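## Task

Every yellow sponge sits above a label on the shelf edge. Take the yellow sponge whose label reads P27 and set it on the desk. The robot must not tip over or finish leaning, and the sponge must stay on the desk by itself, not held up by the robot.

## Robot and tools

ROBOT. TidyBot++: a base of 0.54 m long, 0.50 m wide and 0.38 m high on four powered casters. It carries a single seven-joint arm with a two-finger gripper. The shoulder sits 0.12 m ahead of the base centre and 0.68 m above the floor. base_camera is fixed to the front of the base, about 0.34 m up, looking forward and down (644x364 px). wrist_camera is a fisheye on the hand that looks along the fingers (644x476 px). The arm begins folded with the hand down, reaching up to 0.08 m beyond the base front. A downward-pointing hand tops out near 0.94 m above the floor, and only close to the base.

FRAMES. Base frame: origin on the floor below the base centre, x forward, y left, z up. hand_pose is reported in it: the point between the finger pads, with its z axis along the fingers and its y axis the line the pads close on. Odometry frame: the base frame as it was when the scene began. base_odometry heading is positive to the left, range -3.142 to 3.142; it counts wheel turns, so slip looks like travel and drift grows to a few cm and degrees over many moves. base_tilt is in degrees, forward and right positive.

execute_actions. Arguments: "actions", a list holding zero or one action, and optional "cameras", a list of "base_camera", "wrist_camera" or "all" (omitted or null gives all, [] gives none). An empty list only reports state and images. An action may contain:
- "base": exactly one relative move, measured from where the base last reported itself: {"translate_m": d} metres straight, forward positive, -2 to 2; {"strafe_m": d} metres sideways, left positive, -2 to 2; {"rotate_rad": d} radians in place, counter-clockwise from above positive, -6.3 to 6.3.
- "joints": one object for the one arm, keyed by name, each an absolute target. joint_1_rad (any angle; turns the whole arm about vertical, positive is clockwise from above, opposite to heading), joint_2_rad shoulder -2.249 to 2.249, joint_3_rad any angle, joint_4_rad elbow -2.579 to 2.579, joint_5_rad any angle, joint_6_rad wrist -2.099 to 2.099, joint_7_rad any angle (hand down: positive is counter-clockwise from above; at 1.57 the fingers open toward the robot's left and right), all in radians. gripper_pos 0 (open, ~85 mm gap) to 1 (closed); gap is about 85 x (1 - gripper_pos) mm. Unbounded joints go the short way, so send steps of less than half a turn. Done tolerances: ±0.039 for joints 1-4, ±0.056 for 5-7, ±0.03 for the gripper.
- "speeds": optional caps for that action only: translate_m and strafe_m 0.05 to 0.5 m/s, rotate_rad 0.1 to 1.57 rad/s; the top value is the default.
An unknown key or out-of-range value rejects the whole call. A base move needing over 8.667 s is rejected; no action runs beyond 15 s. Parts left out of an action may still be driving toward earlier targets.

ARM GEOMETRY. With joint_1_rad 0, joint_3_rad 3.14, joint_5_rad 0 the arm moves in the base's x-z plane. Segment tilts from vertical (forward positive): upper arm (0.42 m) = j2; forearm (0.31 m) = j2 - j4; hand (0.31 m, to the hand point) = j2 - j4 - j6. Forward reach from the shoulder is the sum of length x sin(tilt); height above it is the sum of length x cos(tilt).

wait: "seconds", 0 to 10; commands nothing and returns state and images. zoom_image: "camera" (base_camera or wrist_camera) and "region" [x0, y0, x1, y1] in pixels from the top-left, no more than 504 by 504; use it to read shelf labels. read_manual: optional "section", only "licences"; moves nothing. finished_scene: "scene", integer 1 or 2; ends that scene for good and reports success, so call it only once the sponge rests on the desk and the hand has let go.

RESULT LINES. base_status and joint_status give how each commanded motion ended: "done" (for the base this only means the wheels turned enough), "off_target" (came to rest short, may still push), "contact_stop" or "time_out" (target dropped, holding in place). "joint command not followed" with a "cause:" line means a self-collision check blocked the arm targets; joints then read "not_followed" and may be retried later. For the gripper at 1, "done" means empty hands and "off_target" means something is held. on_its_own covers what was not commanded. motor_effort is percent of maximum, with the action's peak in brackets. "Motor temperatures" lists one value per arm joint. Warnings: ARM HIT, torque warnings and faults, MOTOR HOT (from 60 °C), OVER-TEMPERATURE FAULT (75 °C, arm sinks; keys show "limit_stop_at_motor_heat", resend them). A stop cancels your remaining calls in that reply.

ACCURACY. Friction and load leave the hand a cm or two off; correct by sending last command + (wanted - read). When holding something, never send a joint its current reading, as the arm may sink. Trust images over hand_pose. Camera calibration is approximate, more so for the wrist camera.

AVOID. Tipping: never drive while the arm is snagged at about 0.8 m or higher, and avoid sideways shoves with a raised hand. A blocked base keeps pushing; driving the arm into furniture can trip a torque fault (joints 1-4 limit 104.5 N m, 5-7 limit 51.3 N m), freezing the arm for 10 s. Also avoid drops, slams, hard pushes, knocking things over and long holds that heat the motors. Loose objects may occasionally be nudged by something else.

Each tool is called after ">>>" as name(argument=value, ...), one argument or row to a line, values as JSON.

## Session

>>> execute_actions(
  actions=[
    {"joints":{"joint_6_rad":0.55}},
  ],
)

>>> execute_actions(
  actions=[
    {"base":{"rotate_rad":2.1}},
  ],
  cameras=["wrist_camera"],
)

>>> execute_actions(
  actions=[
    {"base":{"rotate_rad":2.1}},
  ],
  cameras=["wrist_camera"],
)

Scene clock: 1.63 s.
Motor temperatures (°C, as the motors report them): [34 32 31 31 39 42 39]
base_odometry: x=+0.000 y=+0.000 heading=+0.000 (m, m, rad; odometry frame)
base_tilt: forward=+0.1 right=-0.3 (deg)
base_status: not commanded
joint_positions: joint_1_rad=-0.016 joint_2_rad=-0.338 joint_3_rad=+3.127 joint_4_rad=-2.559 joint_5_rad=-0.038 joint_6_rad=+0.543 joint_7_rad=+1.575 gripper_pos=+0.000
joint_status: all done
motor_effort: joint_1_rad=+0(0) joint_2_rad=-6(7) joint_3_rad=+0(0) joint_4_rad=+17(17) joint_5_rad=+2(1) joint_6_rad=+7(8) joint_7_rad=+0(1) (%)
hand_pose: x=+0.5389 y=+0.0085 z=+0.8552 quat_wxyz=(-0.010, +0.744, -0.005, +0.668) (m; base frame)
pictures: base_camera, wrist_camera
camera_calibration (this result's frames):
wrist_camera: T_world_to_cam=[[0.0552513, -0.979985, -0.191248, 0.162131], [-0.0414095, 0.189127, -0.981079, 0.926583], [0.997613, 0.0621254, -0.0301312, -0.385009], [0, 0, 0, 1]] pos_world=[0.413501, 0.00756278, 0.928458]
Images, in order (width x height): base_camera 644x364, wrist_camera 644x476.

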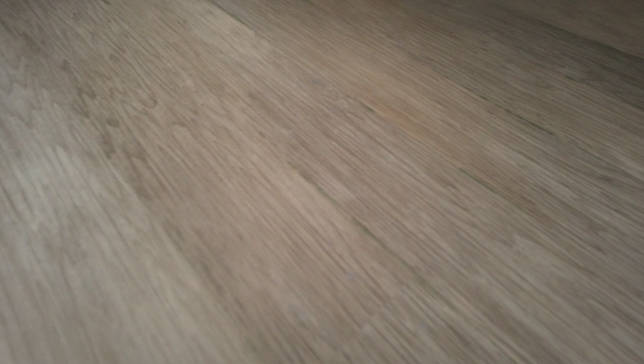

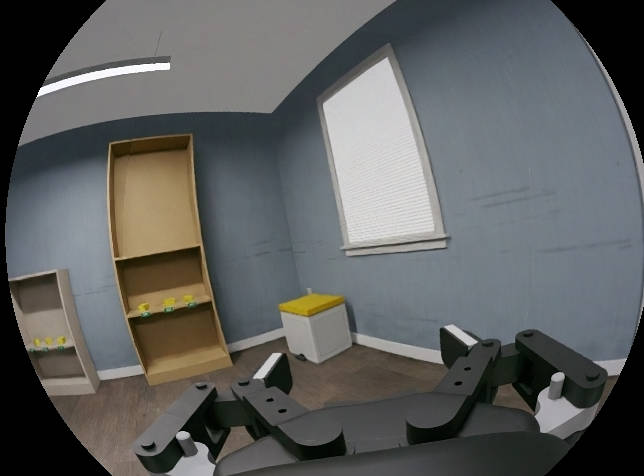

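Scene clock: 4.30 s.
Motor temperatures (°C, as the motors report them): [34 32 31 31 39 42 39]
base_odometry: x=+0.000 y=+0.000 heading=+2.100 (m, m, rad; odometry frame)
base_tilt: forward=+0.1 right=-0.3 (deg)
base_status: done
joint_positions: joint_1_rad=-0.016 joint_2_rad=-0.338 joint_3_rad=+3.127 joint_4_rad=-2.559 joint_5_rad=-0.038 joint_6_rad=+0.543 joint_7_rad=+1.575 gripper_pos=+0.000
joint_status: not commanded
motor_effort: joint_1_rad=+0(1) joint_2_rad=-7(8) joint_3_rad=+0(1) joint_4_rad=+17(16) joint_5_rad=+2(2) joint_6_rad=+7(7) joint_7_rad=-1(0) (%)
hand_pose: x=+0.5389 y=+0.0085 z=+0.8552 quat_wxyz=(-0.010, +0.744, -0.005, +0.668) (m; base frame)
pictures: wrist_camera
camera_calibration (this result's frames):
wrist_camera: T_world_to_cam=[[0.0552475, -0.979985, -0.19125, 0.162132], [-0.041409, 0.189129, -0.981079, 0.926583], [0.997614, 0.0621216, -0.0301313, -0.385009], [0, 0, 0, 1]] pos_world=[0.413501, 0.00756133, 0.928458]
Images, in order (width x height): wrist_camera 644x476.

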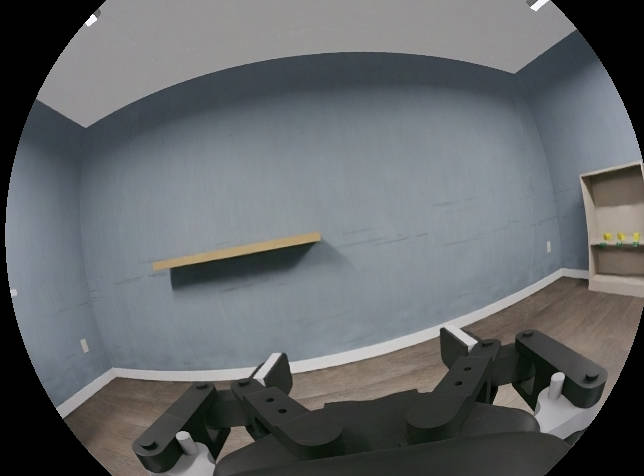

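Scene clock: 6.97 s.
Motor temperatures (°C, as the motors report them): [34 32 31 31 39 42 39]
base_odometry: x=+0.000 y=+0.000 heading=-2.084 (m, m, rad; odometry frame)
base_tilt: forward=+0.1 right=-0.3 (deg)
base_status: done
joint_positions: joint_1_rad=-0.016 joint_2_rad=-0.338 joint_3_rad=+3.127 joint_4_rad=-2.559 joint_5_rad=-0.038 joint_6_rad=+0.543 joint_7_rad=+1.575 gripper_pos=+0.000
joint_status: not commanded
motor_effort: joint_1_rad=+0(1) joint_2_rad=-6(7) joint_3_rad=+0(1) joint_4_rad=+17(17) joint_5_rad=+2(2) joint_6_rad=+7(7) joint_7_rad=-1(1) (%)
hand_pose: x=+0.5389 y=+0.0085 z=+0.8552 quat_wxyz=(-0.010, +0.744, -0.005, +0.668) (m; base frame)
pictures: wrist_camera
camera_calibration (this result's frames):
wrist_camera: T_world_to_cam=[[0.0552317, -0.979985, -0.191255, 0.162138], [-0.0414059, 0.189135, -0.981078, 0.926582], [0.997615, 0.0621056, -0.0301309, -0.385009], [0, 0, 0, 1]] pos_world=[0.413502, 0.00755518, 0.928458]
Images, in order (width x height): wrist_camera 644x476.

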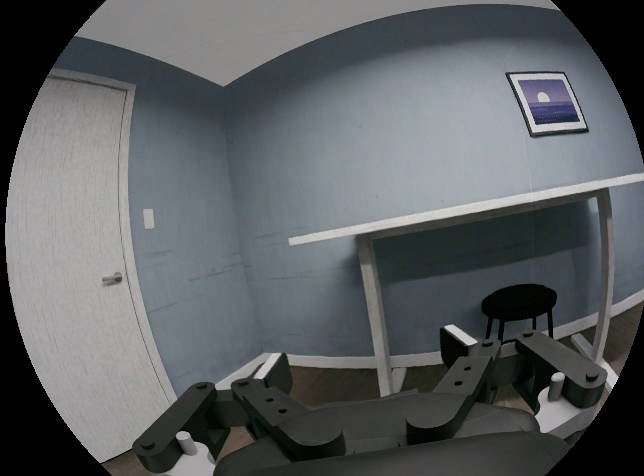

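>>> execute_actions(
  actions=[
    {"base":{"rotate_rad":2.73},"joints":{"joint_2_rad":0.3,"joint_4_rad":-2.5,"joint_6_rad":1.0,"joint_3_rad":3.16,"joint_5_rad":0.03,"joint_1_rad":0.01}},
  ],
  cameras=[],
)

>>> execute_actions(
  actions=[
    {"base":{"translate_m":1.2}},
  ],
)

Scene clock: 10.33 s.
Motor temperatures (°C, as the motors report them): [34 32 31 31 39 42 39]
base_odometry: x=+0.000 y=+0.000 heading=+0.646 (m, m, rad; odometry frame)
base_tilt: forward=+0.1 right=-0.3 (deg)
base_status: done
joint_positions: joint_1_rad=+0.001 joint_2_rad=+0.299 joint_3_rad=+3.149 joint_4_rad=-2.504 joint_5_rad=+0.007 joint_6_rad=+0.970 joint_7_rad=+1.575 gripper_pos=+0.000
joint_status: all done
motor_effort: joint_1_rad=-1(3) joint_2_rad=-23(26) joint_3_rad=-1(2) joint_4_rad=+10(17) joint_5_rad=+1(3) joint_6_rad=+7(7) joint_7_rad=+0(0) (%)
hand_pose: x=+0.6481 y=-0.0009 z=+0.7068 quat_wxyz=(+0.003, +0.793, +0.002, +0.609) (m; base frame)
pictures: none
No camera images: the call's "cameras" was empty. Leave "cameras" out to get every camera's image.

Scene clock: 14.10 s.
Motor temperatures (°C, as the motors report them): [34 32 31 31 39 42 39]
base_odometry: x=+0.958 y=+0.723 heading=+0.647 (m, m, rad; odometry frame)
base_tilt: forward=+0.1 right=-0.3 (deg)
base_status: done
joint_positions: joint_1_rad=+0.001 joint_2_rad=+0.299 joint_3_rad=+3.149 joint_4_rad=-2.504 joint_5_rad=+0.007 joint_6_rad=+0.971 joint_7_rad=+1.575 gripper_pos=+0.000
joint_status: not commanded
motor_effort: joint_1_rad=+0(1) joint_2_rad=-24(26) joint_3_rad=-1(0) joint_4_rad=+10(10) joint_5_rad=+1(1) joint_6_rad=+7(7) joint_7_rad=-1(1) (%)
hand_pose: x=+0.6483 y=-0.0009 z=+0.7072 quat_wxyz=(+0.003, +0.793, +0.002, +0.609) (m; base frame)
pictures: base_camera, wrist_camera
camera_calibration (this result's frames):
wrist_camera: T_world_to_cam=[[0.0217248, -0.985667, -0.167295, 0.12341], [-0.189961, 0.160217, -0.968631, 0.875253], [0.981551, 0.0528229, -0.183757, -0.378959], [0, 0, 0, 1]] pos_world=[0.53555, 0.00142907, 0.798806]
Images, in order (width x height): base_camera 644x364, wrist_camera 644x476.

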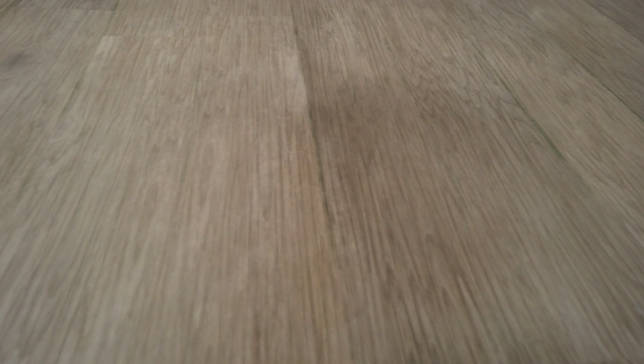

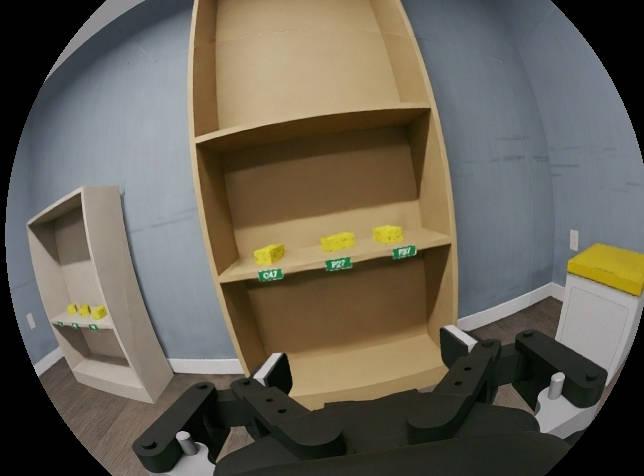

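>>> execute_actions(
  actions=[
    {"base":{"translate_m":0.4}},
  ],
)

Scene clock: 16.40 s.
Motor temperatures (°C, as the motors report them): [34 32 31 31 39 42 39]
base_odometry: x=+1.277 y=+0.965 heading=+0.647 (m, m, rad; odometry frame)
base_tilt: forward=+0.1 right=-0.3 (deg)
base_status: done
joint_positions: joint_1_rad=+0.001 joint_2_rad=+0.300 joint_3_rad=+3.149 joint_4_rad=-2.501 joint_5_rad=+0.007 joint_6_rad=+0.971 joint_7_rad=+1.575 gripper_pos=+0.000
joint_status: not commanded
motor_effort: joint_1_rad=+0(1) joint_2_rad=-24(27) joint_3_rad=-1(1) joint_4_rad=+10(12) joint_5_rad=+1(1) joint_6_rad=+7(7) joint_7_rad=+0(0) (%)
hand_pose: x=+0.6493 y=-0.0009 z=+0.7076 quat_wxyz=(+0.003, +0.793, +0.002, +0.610) (m; base frame)
pictures: base_camera, wrist_camera
camera_calibration (this result's frames):
wrist_camera: T_world_to_cam=[[0.0219423, -0.98567, -0.167251, 0.123268], [-0.188738, 0.160199, -0.968873, 0.875126], [0.981782, 0.0528258, -0.182518, -0.380846], [0, 0, 0, 1]] pos_world=[0.536372, 0.0014257, 0.798991]
Images, in order (width x height): base_camera 644x364, wrist_camera 644x476.

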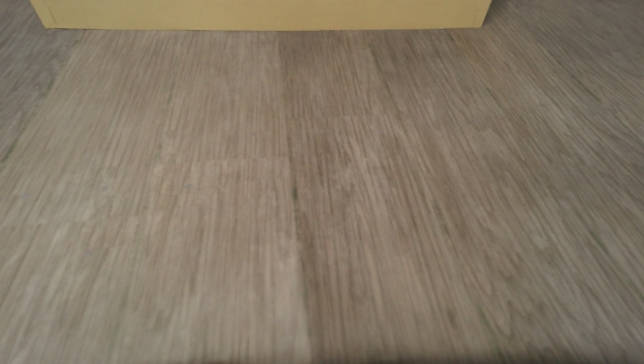

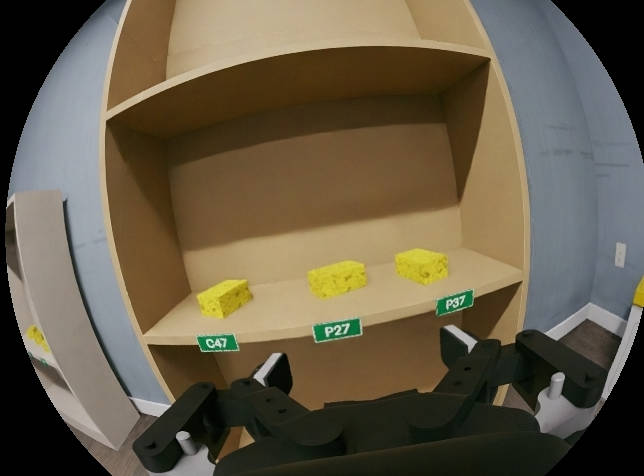

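>>> execute_actions(
  actions=[
    {"base":{"translate_m":-0.15},"joints":{"joint_2_rad":0.87,"joint_4_rad":-0.69,"joint_6_rad":-0.95,"joint_7_rad":-0.03}},
  ],
  cameras=[],
)

>>> execute_actions(
  actions=[
    {"base":{"translate_m":0.33},"speeds":{"translate_m":0.2}},
  ],
  cameras=["wrist_camera"],
)

Scene clock: 20.60 s.
Motor temperatures (°C, as the motors report them): [34 32 31 31 39 42 39]
base_odometry: x=+1.157 y=+0.874 heading=+0.648 (m, m, rad; odometry frame)
base_tilt: forward=+0.1 right=-0.3 (deg)
base_status: done
joint_positions: joint_1_rad=+0.002 joint_2_rad=+0.852 joint_3_rad=+3.150 joint_4_rad=-0.702 joint_5_rad=+0.007 joint_6_rad=-0.920 joint_7_rad=+0.003 gripper_pos=+0.000
joint_status: all done
motor_effort: joint_1_rad=+0(2) joint_2_rad=-52(53) joint_3_rad=-1(3) joint_4_rad=+18(18) joint_5_rad=+2(2) joint_6_rad=+4(7) joint_7_rad=+0(1) (%)
hand_pose: x=+0.9426 y=-0.0058 z=+0.7195 quat_wxyz=(-0.226, +0.668, -0.668, +0.237) (m; base frame)
pictures: none
No camera images: the call's "cameras" was empty. Leave "cameras" out to get every camera's image.

Scene clock: 23.03 s.
Motor temperatures (°C, as the motors report them): [34 32 31 31 39 42 39]
base_odometry: x=+1.420 y=+1.074 heading=+0.649 (m, m, rad; odometry frame)
base_tilt: forward=+0.1 right=-0.3 (deg)
base_status: done
joint_positions: joint_1_rad=+0.003 joint_2_rad=+0.860 joint_3_rad=+3.150 joint_4_rad=-0.701 joint_5_rad=+0.007 joint_6_rad=-0.922 joint_7_rad=+0.003 gripper_pos=+0.000
joint_status: not commanded
motor_effort: joint_1_rad=+0(2) joint_2_rad=-53(54) joint_3_rad=-1(2) joint_4_rad=+18(19) joint_5_rad=+2(2) joint_6_rad=+4(5) joint_7_rad=+0(0) (%)
hand_pose: x=+0.9428 y=-0.0072 z=+0.7129 quat_wxyz=(-0.223, +0.669, -0.670, +0.234) (m; base frame)
pictures: wrist_camera
camera_calibration (this result's frames):
wrist_camera: T_world_to_cam=[[-0.73688, 0.159083, -0.657039, 1.1843], [0.179592, 0.98306, 0.036605, -0.12148], [0.651732, -0.0910251, -0.752967, 0.0490568], [0, 0, 0, 1]] pos_world=[0.86253, -0.064514, 0.819514]
Images, in order (width x height): wrist_camera 644x476.

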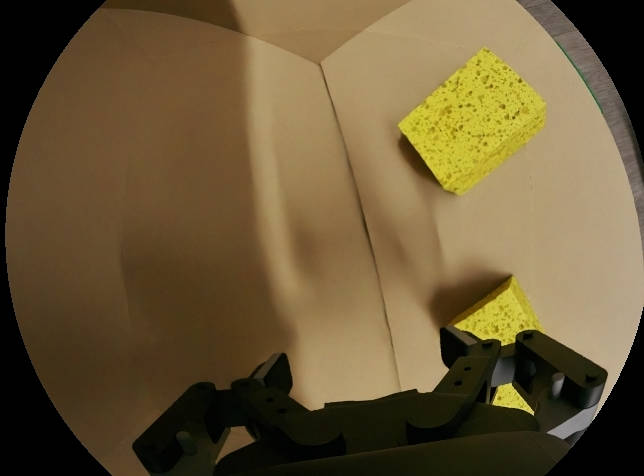

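>>> execute_actions(
  actions=[
    {"base":{"strafe_m":0.06},"joints":{"joint_2_rad":0.84,"joint_6_rad":-1.17}},
  ],
  cameras=["wrist_camera"],
)

Scene clock: 24.57 s.
Motor temperatures (°C, as the motors report them): [34 32 31 31 39 42 39]
base_odometry: x=+1.384 y=+1.122 heading=+0.649 (m, m, rad; odometry frame)
base_tilt: forward=+0.1 right=-0.3 (deg)
base_status: done
joint_positions: joint_1_rad=+0.004 joint_2_rad=+0.851 joint_3_rad=+3.151 joint_4_rad=-0.698 joint_5_rad=+0.007 joint_6_rad=-1.161 joint_7_rad=+0.003 gripper_pos=+0.000
joint_status: all done
motor_effort: joint_1_rad=+1(4) joint_2_rad=-51(54) joint_3_rad=-1(2) joint_4_rad=+17(18) joint_5_rad=+2(3) joint_6_rad=+3(4) joint_7_rad=+1(0) (%)
hand_pose: x=+0.8799 y=-0.0083 z=+0.6834 quat_wxyz=(-0.146, +0.689, -0.692, +0.157) (m; base frame)
pictures: wrist_camera
camera_calibration (this result's frames):
wrist_camera: T_world_to_cam=[[-0.86479, 0.163593, -0.474736, 1.10681], [0.187949, 0.982171, -0.00391758, -0.0876823], [0.465631, -0.0926141, -0.880119, 0.318394], [0, 0, 0, 1]] pos_world=[0.825381, -0.0654593, 0.805322]
Images, in order (width x height): wrist_camera 644x476.

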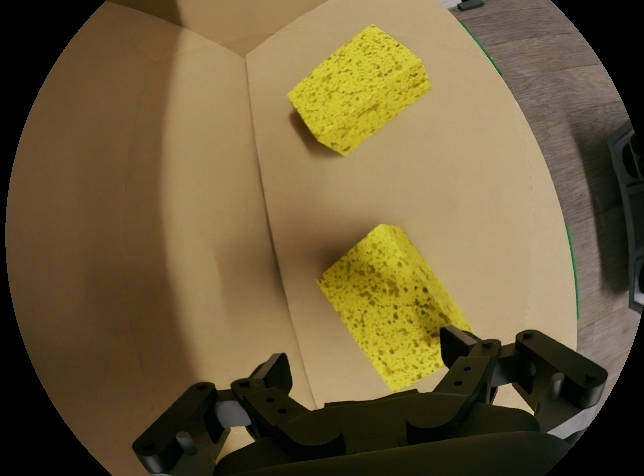

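>>> execute_actions(
  actions=[
    {"base":{"strafe_m":-0.02},"joints":{"joint_7_rad":0.6}},
  ],
  cameras=["wrist_camera"],
)

>>> execute_actions(
  actions=[
    {"joints":{"joint_2_rad":0.91,"joint_6_rad":-1.09}},
  ],
  cameras=["wrist_camera"],
)

Scene clock: 26.23 s.
Motor temperatures (°C, as the motors report them): [34 32 31 31 39 42 39]
base_odometry: x=+1.396 y=+1.106 heading=+0.649 (m, m, rad; odometry frame)
base_tilt: forward=+0.1 right=-0.3 (deg)
base_status: done
joint_positions: joint_1_rad=+0.015 joint_2_rad=+0.850 joint_3_rad=+3.153 joint_4_rad=-0.698 joint_5_rad=+0.007 joint_6_rad=-1.161 joint_7_rad=+0.586 gripper_pos=+0.000
joint_status: all done
motor_effort: joint_1_rad=+0(4) joint_2_rad=-51(54) joint_3_rad=+0(1) joint_4_rad=+17(18) joint_5_rad=+2(3) joint_6_rad=+3(3) joint_7_rad=+0(1) (%)
hand_pose: x=+0.8798 y=-0.0176 z=+0.6836 quat_wxyz=(-0.093, +0.856, -0.470, +0.194) (m; base frame)
pictures: wrist_camera
camera_calibration (this result's frames):
wrist_camera: T_world_to_cam=[[-0.808234, -0.396308, -0.435542, 1.0219], [-0.318524, 0.91632, -0.242694, 0.529169], [0.495278, -0.0574228, -0.866835, 0.283237], [0, 0, 0, 1]] pos_world=[0.854209, -0.0636345, 0.819027]
Images, in order (width x height): wrist_camera 644x476.

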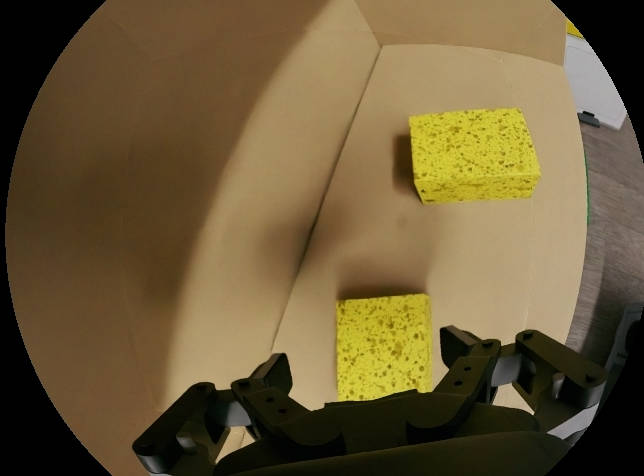

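Scene clock: 27.20 s.
Motor temperatures (°C, as the motors report them): [34 32 31 31 39 42 39]
base_odometry: x=+1.396 y=+1.106 heading=+0.649 (m, m, rad; odometry frame)
base_tilt: forward=+0.1 right=-0.3 (deg)
base_status: not commanded
joint_positions: joint_1_rad=+0.015 joint_2_rad=+0.906 joint_3_rad=+3.153 joint_4_rad=-0.697 joint_5_rad=+0.007 joint_6_rad=-1.119 joint_7_rad=+0.586 gripper_pos=+0.000
joint_status: all done
motor_effort: joint_1_rad=+0(0) joint_2_rad=-53(55) joint_3_rad=-1(0) joint_4_rad=+17(18) joint_5_rad=+2(2) joint_6_rad=+2(3) joint_7_rad=-1(0) (%)
hand_pose: x=+0.8911 y=-0.0178 z=+0.6467 quat_wxyz=(-0.090, +0.858, -0.470, +0.188) (m; base frame)
pictures: wrist_camera
camera_calibration (this result's frames):
wrist_camera: T_world_to_cam=[[-0.813402, -0.396898, -0.425262, 1.01282], [-0.322169, 0.916078, -0.238764, 0.524656], [0.484339, -0.0572047, -0.873008, 0.259349], [0, 0, 0, 1]] pos_world=[0.867245, -0.0638036, 0.782397]
Images, in order (width x height): wrist_camera 644x476.

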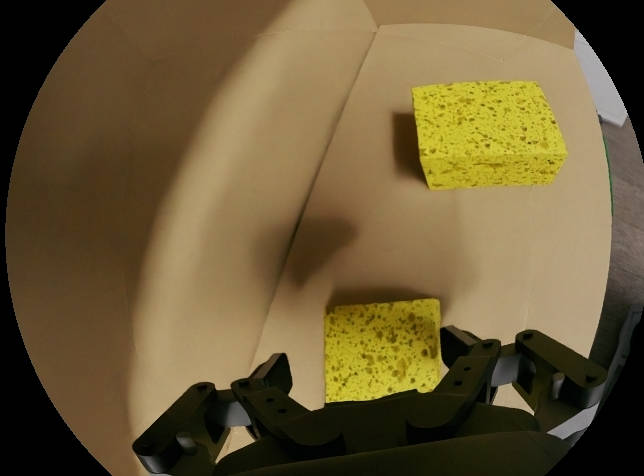

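>>> execute_actions(
  actions=[
    {"base":{"translate_m":-0.02},"joints":{"joint_1_rad":-0.012},"speeds":{"translate_m":0.05}},
  ],
  cameras=[],
)

>>> execute_actions(
  actions=[
    {"joints":{"joint_2_rad":0.95}},
  ],
  cameras=["wrist_camera"],
)

Scene clock: 28.50 s.
Motor temperatures (°C, as the motors report them): [34 32 31 31 39 42 39]
base_odometry: x=+1.380 y=+1.094 heading=+0.649 (m, m, rad; odometry frame)
base_tilt: forward=+0.1 right=-0.3 (deg)
base_status: done
joint_positions: joint_1_rad=-0.001 joint_2_rad=+0.907 joint_3_rad=+3.153 joint_4_rad=-0.697 joint_5_rad=+0.007 joint_6_rad=-1.118 joint_7_rad=+0.586 gripper_pos=+0.000
joint_status: all done
motor_effort: joint_1_rad=+0(2) joint_2_rad=-54(57) joint_3_rad=-1(1) joint_4_rad=+17(18) joint_5_rad=+2(2) joint_6_rad=+3(3) joint_7_rad=-1(1) (%)
hand_pose: x=+0.8916 y=-0.0055 z=+0.6461 quat_wxyz=(-0.091, +0.861, -0.463, +0.187) (m; base frame)
pictures: none
No camera images: the call's "cameras" was empty. Leave "cameras" out to get every camera's image.

Scene clock: 29.37 s.
Motor temperatures (°C, as the motors report them): [34 32 31 31 39 42 39]
base_odometry: x=+1.380 y=+1.094 heading=+0.649 (m, m, rad; odometry frame)
base_tilt: forward=+0.1 right=-0.3 (deg)
base_status: not commanded
joint_positions: joint_1_rad=-0.001 joint_2_rad=+0.937 joint_3_rad=+3.153 joint_4_rad=-0.694 joint_5_rad=+0.007 joint_6_rad=-1.118 joint_7_rad=+0.586 gripper_pos=+0.000
joint_status: all done
motor_effort: joint_1_rad=+0(0) joint_2_rad=-51(55) joint_3_rad=-1(1) joint_4_rad=+16(18) joint_5_rad=+1(2) joint_6_rad=+2(3) joint_7_rad=-1(0) (%)
hand_pose: x=+0.8911 y=-0.0055 z=+0.6242 quat_wxyz=(-0.085, +0.864, -0.465, +0.176) (m; base frame)
pictures: wrist_camera
camera_calibration (this result's frames):
wrist_camera: T_world_to_cam=[[-0.818068, -0.409866, -0.403452, 0.998651], [-0.343042, 0.910801, -0.229703, 0.520943], [0.461612, -0.0495114, -0.885699, 0.268582], [0, 0, 0, 1]] pos_world=[0.871689, -0.0518644, 0.760452]
Images, in order (width x height): wrist_camera 644x476.

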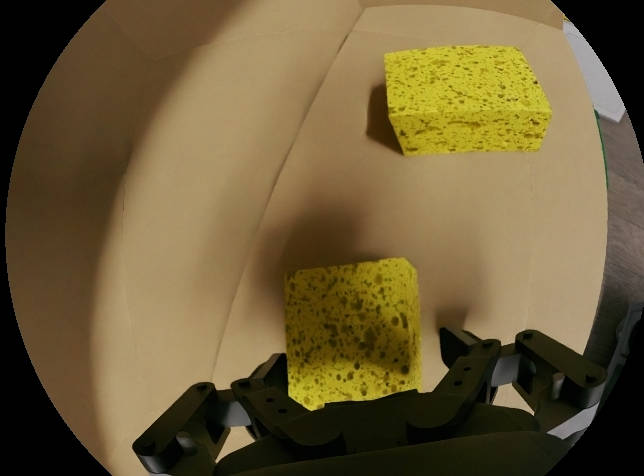

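>>> execute_actions(
  actions=[
    {"joints":{"joint_2_rad":0.92,"gripper_pos":1}},
  ],
  cameras=[],
)

>>> execute_actions(
  actions=[
    {"joints":{"joint_2_rad":0.85}},
  ],
  cameras=["wrist_camera"],
)

Scene clock: 30.97 s.
Motor temperatures (°C, as the motors report them): [34 33 31 31 39 42 39]
base_odometry: x=+1.380 y=+1.094 heading=+0.649 (m, m, rad; odometry frame)
base_tilt: forward=+0.1 right=-0.3 (deg)
base_status: not commanded
joint_positions: joint_1_rad=-0.001 joint_2_rad=+0.926 joint_3_rad=+3.153 joint_4_rad=-0.693 joint_5_rad=+0.007 joint_6_rad=-1.118 joint_7_rad=+0.586 gripper_pos=+0.348
joint_status: gripper_pos off_target (ended at +0.348, target +1.000); the others done
motor_effort: joint_1_rad=+0(1) joint_2_rad=-53(54) joint_3_rad=+0(1) joint_4_rad=+18(17) joint_5_rad=+2(2) joint_6_rad=+3(3) joint_7_rad=+0(1) (%)
hand_pose: x=+0.8920 y=-0.0055 z=+0.6336 quat_wxyz=(-0.088, +0.863, -0.464, +0.181) (m; base frame)
pictures: none
No camera images: the call's "cameras" was empty. Leave "cameras" out to get every camera's image.

Scene clock: 31.97 s.
Motor temperatures (°C, as the motors report them): [34 33 31 31 39 42 39]
base_odometry: x=+1.380 y=+1.094 heading=+0.649 (m, m, rad; odometry frame)
base_tilt: forward=+0.1 right=-0.3 (deg)
base_status: not commanded
joint_positions: joint_1_rad=-0.001 joint_2_rad=+0.852 joint_3_rad=+3.153 joint_4_rad=-0.692 joint_5_rad=+0.007 joint_6_rad=-1.118 joint_7_rad=+0.586 gripper_pos=+0.348
joint_status: all done
motor_effort: joint_1_rad=+0(0) joint_2_rad=-51(56) joint_3_rad=-1(1) joint_4_rad=+18(18) joint_5_rad=+2(2) joint_6_rad=+3(3) joint_7_rad=+0(0) (%)
hand_pose: x=+0.8936 y=-0.0055 z=+0.6908 quat_wxyz=(-0.105, +0.855, -0.460, +0.213) (m; base frame)
pictures: wrist_camera
camera_calibration (this result's frames):
wrist_camera: T_world_to_cam=[[-0.780074, -0.40984, -0.472774, 1.04148], [-0.321888, 0.910817, -0.258459, 0.538047], [0.536537, -0.0494372, -0.842427, 0.229591], [0, 0, 0, 1]] pos_world=[0.86244, -0.0518705, 0.824863]
Images, in order (width x height): wrist_camera 644x476.

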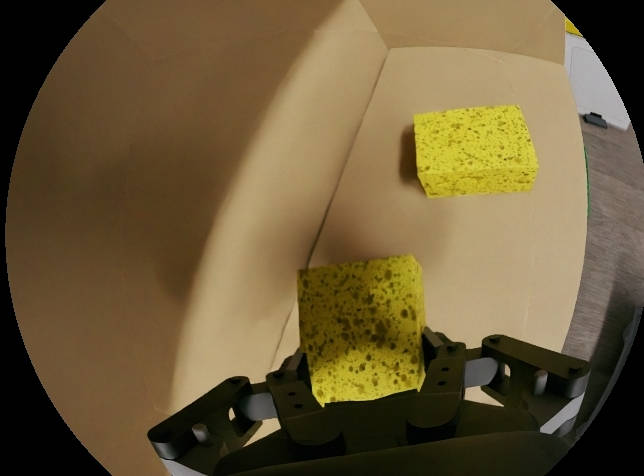

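>>> execute_actions(
  actions=[
    {"base":{"translate_m":-1.6}},
  ],
  cameras=[],
)

>>> execute_actions(
  actions=[
    {"base":{"rotate_rad":3.18},"joints":{"joint_2_rad":0.3,"joint_4_rad":-0.4,"joint_6_rad":-1.7,"joint_7_rad":1.6}},
  ],
)

Scene clock: 36.90 s.
Motor temperatures (°C, as the motors report them): [34 33 31 31 39 42 39]
base_odometry: x=+0.104 y=+0.127 heading=+0.649 (m, m, rad; odometry frame)
base_tilt: forward=+0.1 right=-0.3 (deg)
base_status: done
joint_positions: joint_1_rad=-0.001 joint_2_rad=+0.852 joint_3_rad=+3.153 joint_4_rad=-0.692 joint_5_rad=+0.007 joint_6_rad=-1.116 joint_7_rad=+0.586 gripper_pos=+0.348
joint_status: not commanded
motor_effort: joint_1_rad=+0(1) joint_2_rad=-51(56) joint_3_rad=+0(1) joint_4_rad=+17(18) joint_5_rad=+2(2) joint_6_rad=+3(4) joint_7_rad=-1(1) (%)
hand_pose: x=+0.8941 y=-0.0053 z=+0.6910 quat_wxyz=(-0.105, +0.855, -0.460, +0.214) (m; base frame)
pictures: none
No camera images: the call's "cameras" was empty. Leave "cameras" out to get every camera's image.

Scene clock: 40.30 s.
Motor temperatures (°C, as the motors report them): [34 33 31 31 39 42 39]
base_odometry: x=+0.104 y=+0.127 heading=-2.455 (m, m, rad; odometry frame)
base_tilt: forward=+0.1 right=-0.3 (deg)
base_status: done
joint_positions: joint_1_rad=-0.018 joint_2_rad=+0.319 joint_3_rad=+3.160 joint_4_rad=-0.411 joint_5_rad=+0.009 joint_6_rad=-1.668 joint_7_rad=+1.570 gripper_pos=+0.348
joint_status: all done
motor_effort: joint_1_rad=+0(6) joint_2_rad=-28(57) joint_3_rad=-1(3) joint_4_rad=+13(19) joint_5_rad=+2(2) joint_6_rad=+5(5) joint_7_rad=-1(1) (%)
hand_pose: x=+0.6713 y=+0.0011 z=+1.0867 quat_wxyz=(+0.007, +0.932, -0.001, +0.363) (m; base frame)
pictures: base_camera, wrist_camera
camera_calibration (this result's frames):
wrist_camera: T_world_to_cam=[[-0.082863, -0.985387, -0.148814, 0.238482], [-0.677965, 0.165187, -0.716293, 1.3002], [0.730409, 0.0415365, -0.681746, 0.377901], [0, 0, 0, 1]] pos_world=[0.625231, 0.00452503, 1.22445]
Images, in order (width x height): base_camera 644x364, wrist_camera 644x476.

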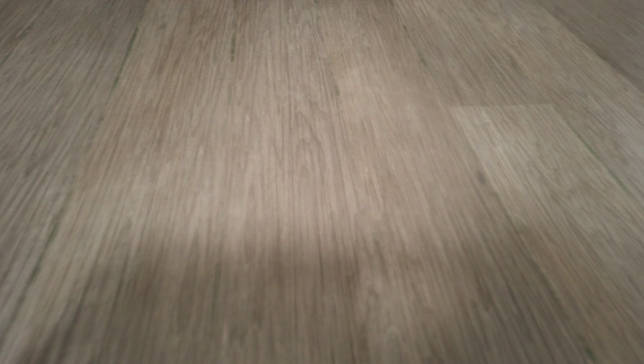

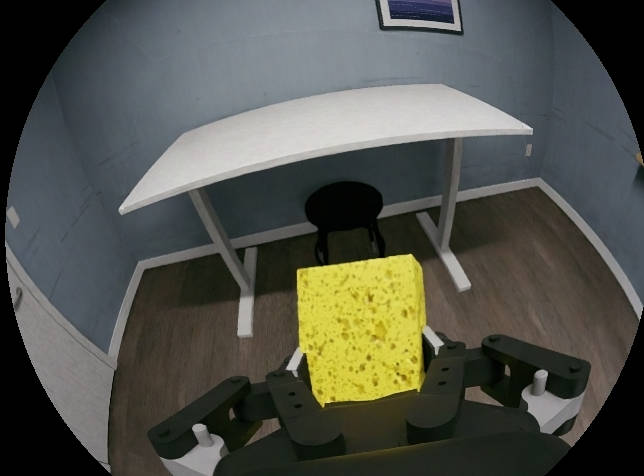

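>>> execute_actions(
  actions=[
    {"base":{"translate_m":0.82}},
  ],
  cameras=[],
)

>>> execute_actions(
  actions=[
    {"joints":{"joint_6_rad":-2.08}},
  ],
)

Scene clock: 43.63 s.
Motor temperatures (°C, as the motors report them): [34 33 31 31 39 42 39]
base_odometry: x=-0.529 y=-0.394 heading=-2.454 (m, m, rad; odometry frame)
base_tilt: forward=+0.1 right=-0.3 (deg)
base_status: done
joint_positions: joint_1_rad=-0.018 joint_2_rad=+0.304 joint_3_rad=+3.160 joint_4_rad=-0.410 joint_5_rad=+0.009 joint_6_rad=-1.672 joint_7_rad=+1.570 gripper_pos=+0.348
joint_status: not commanded
motor_effort: joint_1_rad=+0(0) joint_2_rad=-28(31) joint_3_rad=-1(0) joint_4_rad=+13(14) joint_5_rad=+1(2) joint_6_rad=+5(5) joint_7_rad=+0(1) (%)
hand_pose: x=+0.6647 y=+0.0010 z=+1.0943 quat_wxyz=(+0.006, +0.929, -0.001, +0.369) (m; base frame)
pictures: none
No camera images: the call's "cameras" was empty. Leave "cameras" out to get every camera's image.

Scene clock: 44.43 s.
Motor temperatures (°C, as the motors report them): [34 33 31 31 39 42 39]
base_odometry: x=-0.529 y=-0.394 heading=-2.454 (m, m, rad; odometry frame)
base_tilt: forward=+0.1 right=-0.3 (deg)
base_status: not commanded
joint_positions: joint_1_rad=-0.018 joint_2_rad=+0.304 joint_3_rad=+3.160 joint_4_rad=-0.410 joint_5_rad=+0.009 joint_6_rad=-2.074 joint_7_rad=+1.570 gripper_pos=+0.348
joint_status: all done
motor_effort: joint_1_rad=+0(0) joint_2_rad=-25(28) joint_3_rad=+0(0) joint_4_rad=+12(13) joint_5_rad=+2(2) joint_6_rad=+2(5) joint_7_rad=+0(0) (%)
hand_pose: x=+0.5589 y=+0.0009 z=+1.0290 quat_wxyz=(+0.006, +0.984, -0.003, +0.176) (m; base frame)
pictures: base_camera, wrist_camera
camera_calibration (this result's frames):
wrist_camera: T_world_to_cam=[[-0.138334, -0.984468, -0.108106, 0.209523], [-0.898247, 0.170691, -0.404989, 0.985513], [0.417152, 0.0410819, -0.907908, 0.828415], [0, 0, 0, 1]] pos_world=[0.568644, 0.00401716, 1.1739]
Images, in order (width x height): base_camera 644x364, wrist_camera 644x476.

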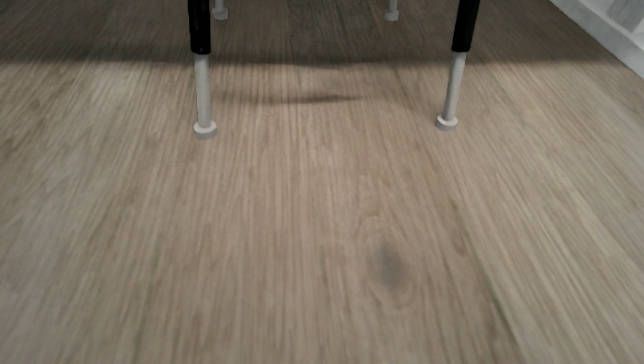

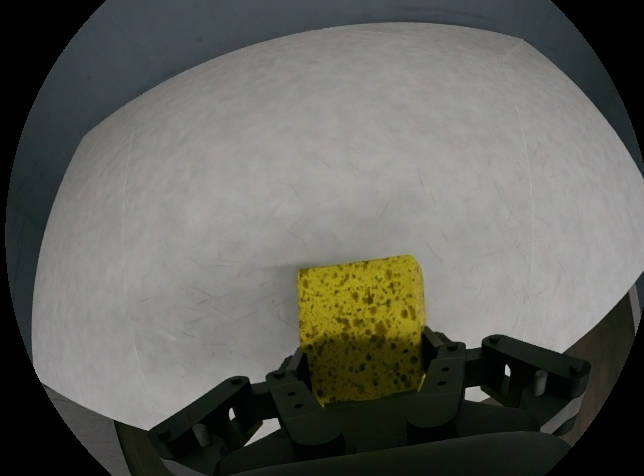

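Lower via the shoulder (also moves forward).

>>> execute_actions(
  actions=[
    {"base":{"translate_m":0.05},"joints":{"joint_2_rad":0.39}},
  ],
  cameras=[],
)

>>> execute_actions(
  actions=[
    {"joints":{"joint_2_rad":0.44}},
  ],
  cameras=["wrist_camera"],
)

Scene clock: 46.07 s.
Motor temperatures (°C, as the motors report them): [34 33 31 31 39 42 39]
base_odometry: x=-0.568 y=-0.426 heading=-2.453 (m, m, rad; odometry frame)
base_tilt: forward=+0.1 right=-0.3 (deg)
base_status: done
joint_positions: joint_1_rad=-0.018 joint_2_rad=+0.394 joint_3_rad=+3.160 joint_4_rad=-0.403 joint_5_rad=+0.009 joint_6_rad=-2.074 joint_7_rad=+1.570 gripper_pos=+0.348
joint_status: all done
motor_effort: joint_1_rad=+0(1) joint_2_rad=-29(37) joint_3_rad=+0(1) joint_4_rad=+12(14) joint_5_rad=+2(2) joint_6_rad=+2(3) joint_7_rad=-1(1) (%)
hand_pose: x=+0.5888 y=+0.0015 z=+0.9901 quat_wxyz=(+0.007, +0.991, -0.002, +0.135) (m; base frame)
pictures: none
No camera images: the call's "cameras" was empty. Leave "cameras" out to get every camera's image.

Scene clock: 46.83 s.
Motor temperatures (°C, as the motors report them): [34 33 31 31 39 42 39]
base_odometry: x=-0.568 y=-0.426 heading=-2.453 (m, m, rad; odometry frame)
base_tilt: forward=+0.1 right=-0.3 (deg)
base_status: not commanded
joint_positions: joint_1_rad=-0.018 joint_2_rad=+0.413 joint_3_rad=+3.160 joint_4_rad=-0.396 joint_5_rad=+0.009 joint_6_rad=-2.074 joint_7_rad=+1.570 gripper_pos=+0.348
joint_status: all done
motor_effort: joint_1_rad=+0(0) joint_2_rad=-26(30) joint_3_rad=+0(1) joint_4_rad=+10(12) joint_5_rad=+2(2) joint_6_rad=+2(2) joint_7_rad=+0(0) (%)
hand_pose: x=+0.5952 y=+0.0016 z=+0.9834 quat_wxyz=(+0.007, +0.992, -0.002, +0.129) (m; base frame)
pictures: wrist_camera
camera_calibration (this result's frames):
wrist_camera: T_world_to_cam=[[-0.14778, -0.984679, -0.092567, 0.200614], [-0.932628, 0.169895, -0.318339, 0.934742], [0.329189, 0.0392863, -0.943447, 0.859221], [0, 0, 0, 1]] pos_world=[0.618568, 0.00497655, 1.12676]
Images, in order (width x height): wrist_camera 644x476.

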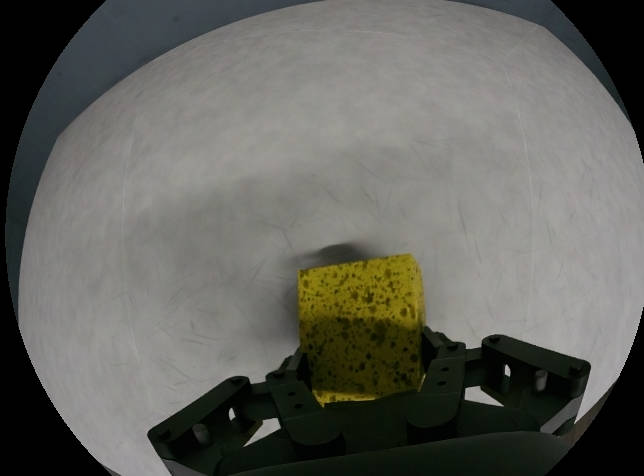

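>>> execute_actions(
  actions=[
    {"joints":{"joint_2_rad":0.41,"gripper_pos":0}},
  ],
  cameras=[],
)

>>> execute_actions(
  actions=[
    {"joints":{"joint_2_rad":0.27}},
  ],
  cameras=["wrist_camera"],
)

Scene clock: 48.20 s.
Motor temperatures (°C, as the motors report them): [34 33 31 31 39 42 39]
base_odometry: x=-0.568 y=-0.426 heading=-2.453 (m, m, rad; odometry frame)
base_tilt: forward=+0.1 right=-0.3 (deg)
base_status: not commanded
joint_positions: joint_1_rad=-0.018 joint_2_rad=+0.409 joint_3_rad=+3.160 joint_4_rad=-0.396 joint_5_rad=+0.009 joint_6_rad=-2.074 joint_7_rad=+1.570 gripper_pos=+0.000
joint_status: all done
motor_effort: joint_1_rad=+1(0) joint_2_rad=-31(31) joint_3_rad=+0(0) joint_4_rad=+12(12) joint_5_rad=+2(2) joint_6_rad=+1(2) joint_7_rad=-1(0) (%)
hand_pose: x=+0.5940 y=+0.0016 z=+0.9852 quat_wxyz=(+0.007, +0.991, -0.002, +0.131) (m; base frame)
pictures: none
No camera images: the call's "cameras" was empty. Leave "cameras" out to get every camera's image.

Scene clock: 49.53 s.
Motor temperatures (°C, as the motors report them): [34 33 31 31 39 42 39]
base_odometry: x=-0.568 y=-0.426 heading=-2.453 (m, m, rad; odometry frame)
base_tilt: forward=+0.1 right=-0.3 (deg)
base_status: not commanded
joint_positions: joint_1_rad=-0.018 joint_2_rad=+0.264 joint_3_rad=+3.160 joint_4_rad=-0.396 joint_5_rad=+0.009 joint_6_rad=-2.074 joint_7_rad=+1.570 gripper_pos=+0.000
joint_status: all done
motor_effort: joint_1_rad=+0(0) joint_2_rad=-23(33) joint_3_rad=+0(0) joint_4_rad=+11(13) joint_5_rad=+2(2) joint_6_rad=+2(3) joint_7_rad=-1(0) (%)
hand_pose: x=+0.5453 y=+0.0007 z=+1.0506 quat_wxyz=(+0.006, +0.979, -0.003, +0.203) (m; base frame)
pictures: wrist_camera
camera_calibration (this result's frames):
wrist_camera: T_world_to_cam=[[-0.132237, -0.984395, -0.116102, 0.214814], [-0.875211, 0.170943, -0.452531, 1.01943], [0.465316, 0.0417722, -0.884159, 0.802569], [0, 0, 0, 1]] pos_world=[0.547178, 0.0036726, 1.19586]
Images, in order (width x height): wrist_camera 644x476.

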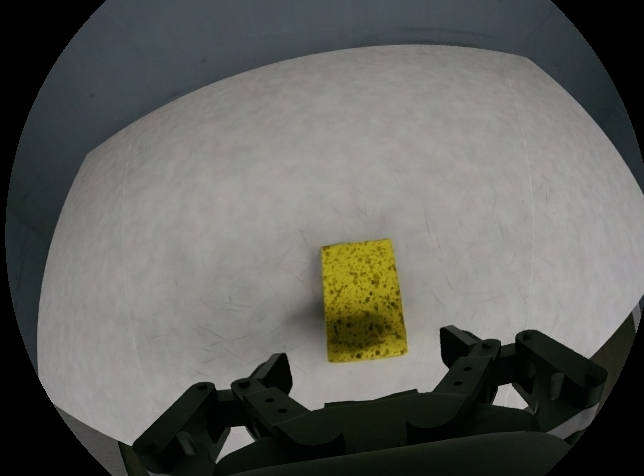

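>>> finished_scene(
  scene=2,
)

The scene is finished: the task was done.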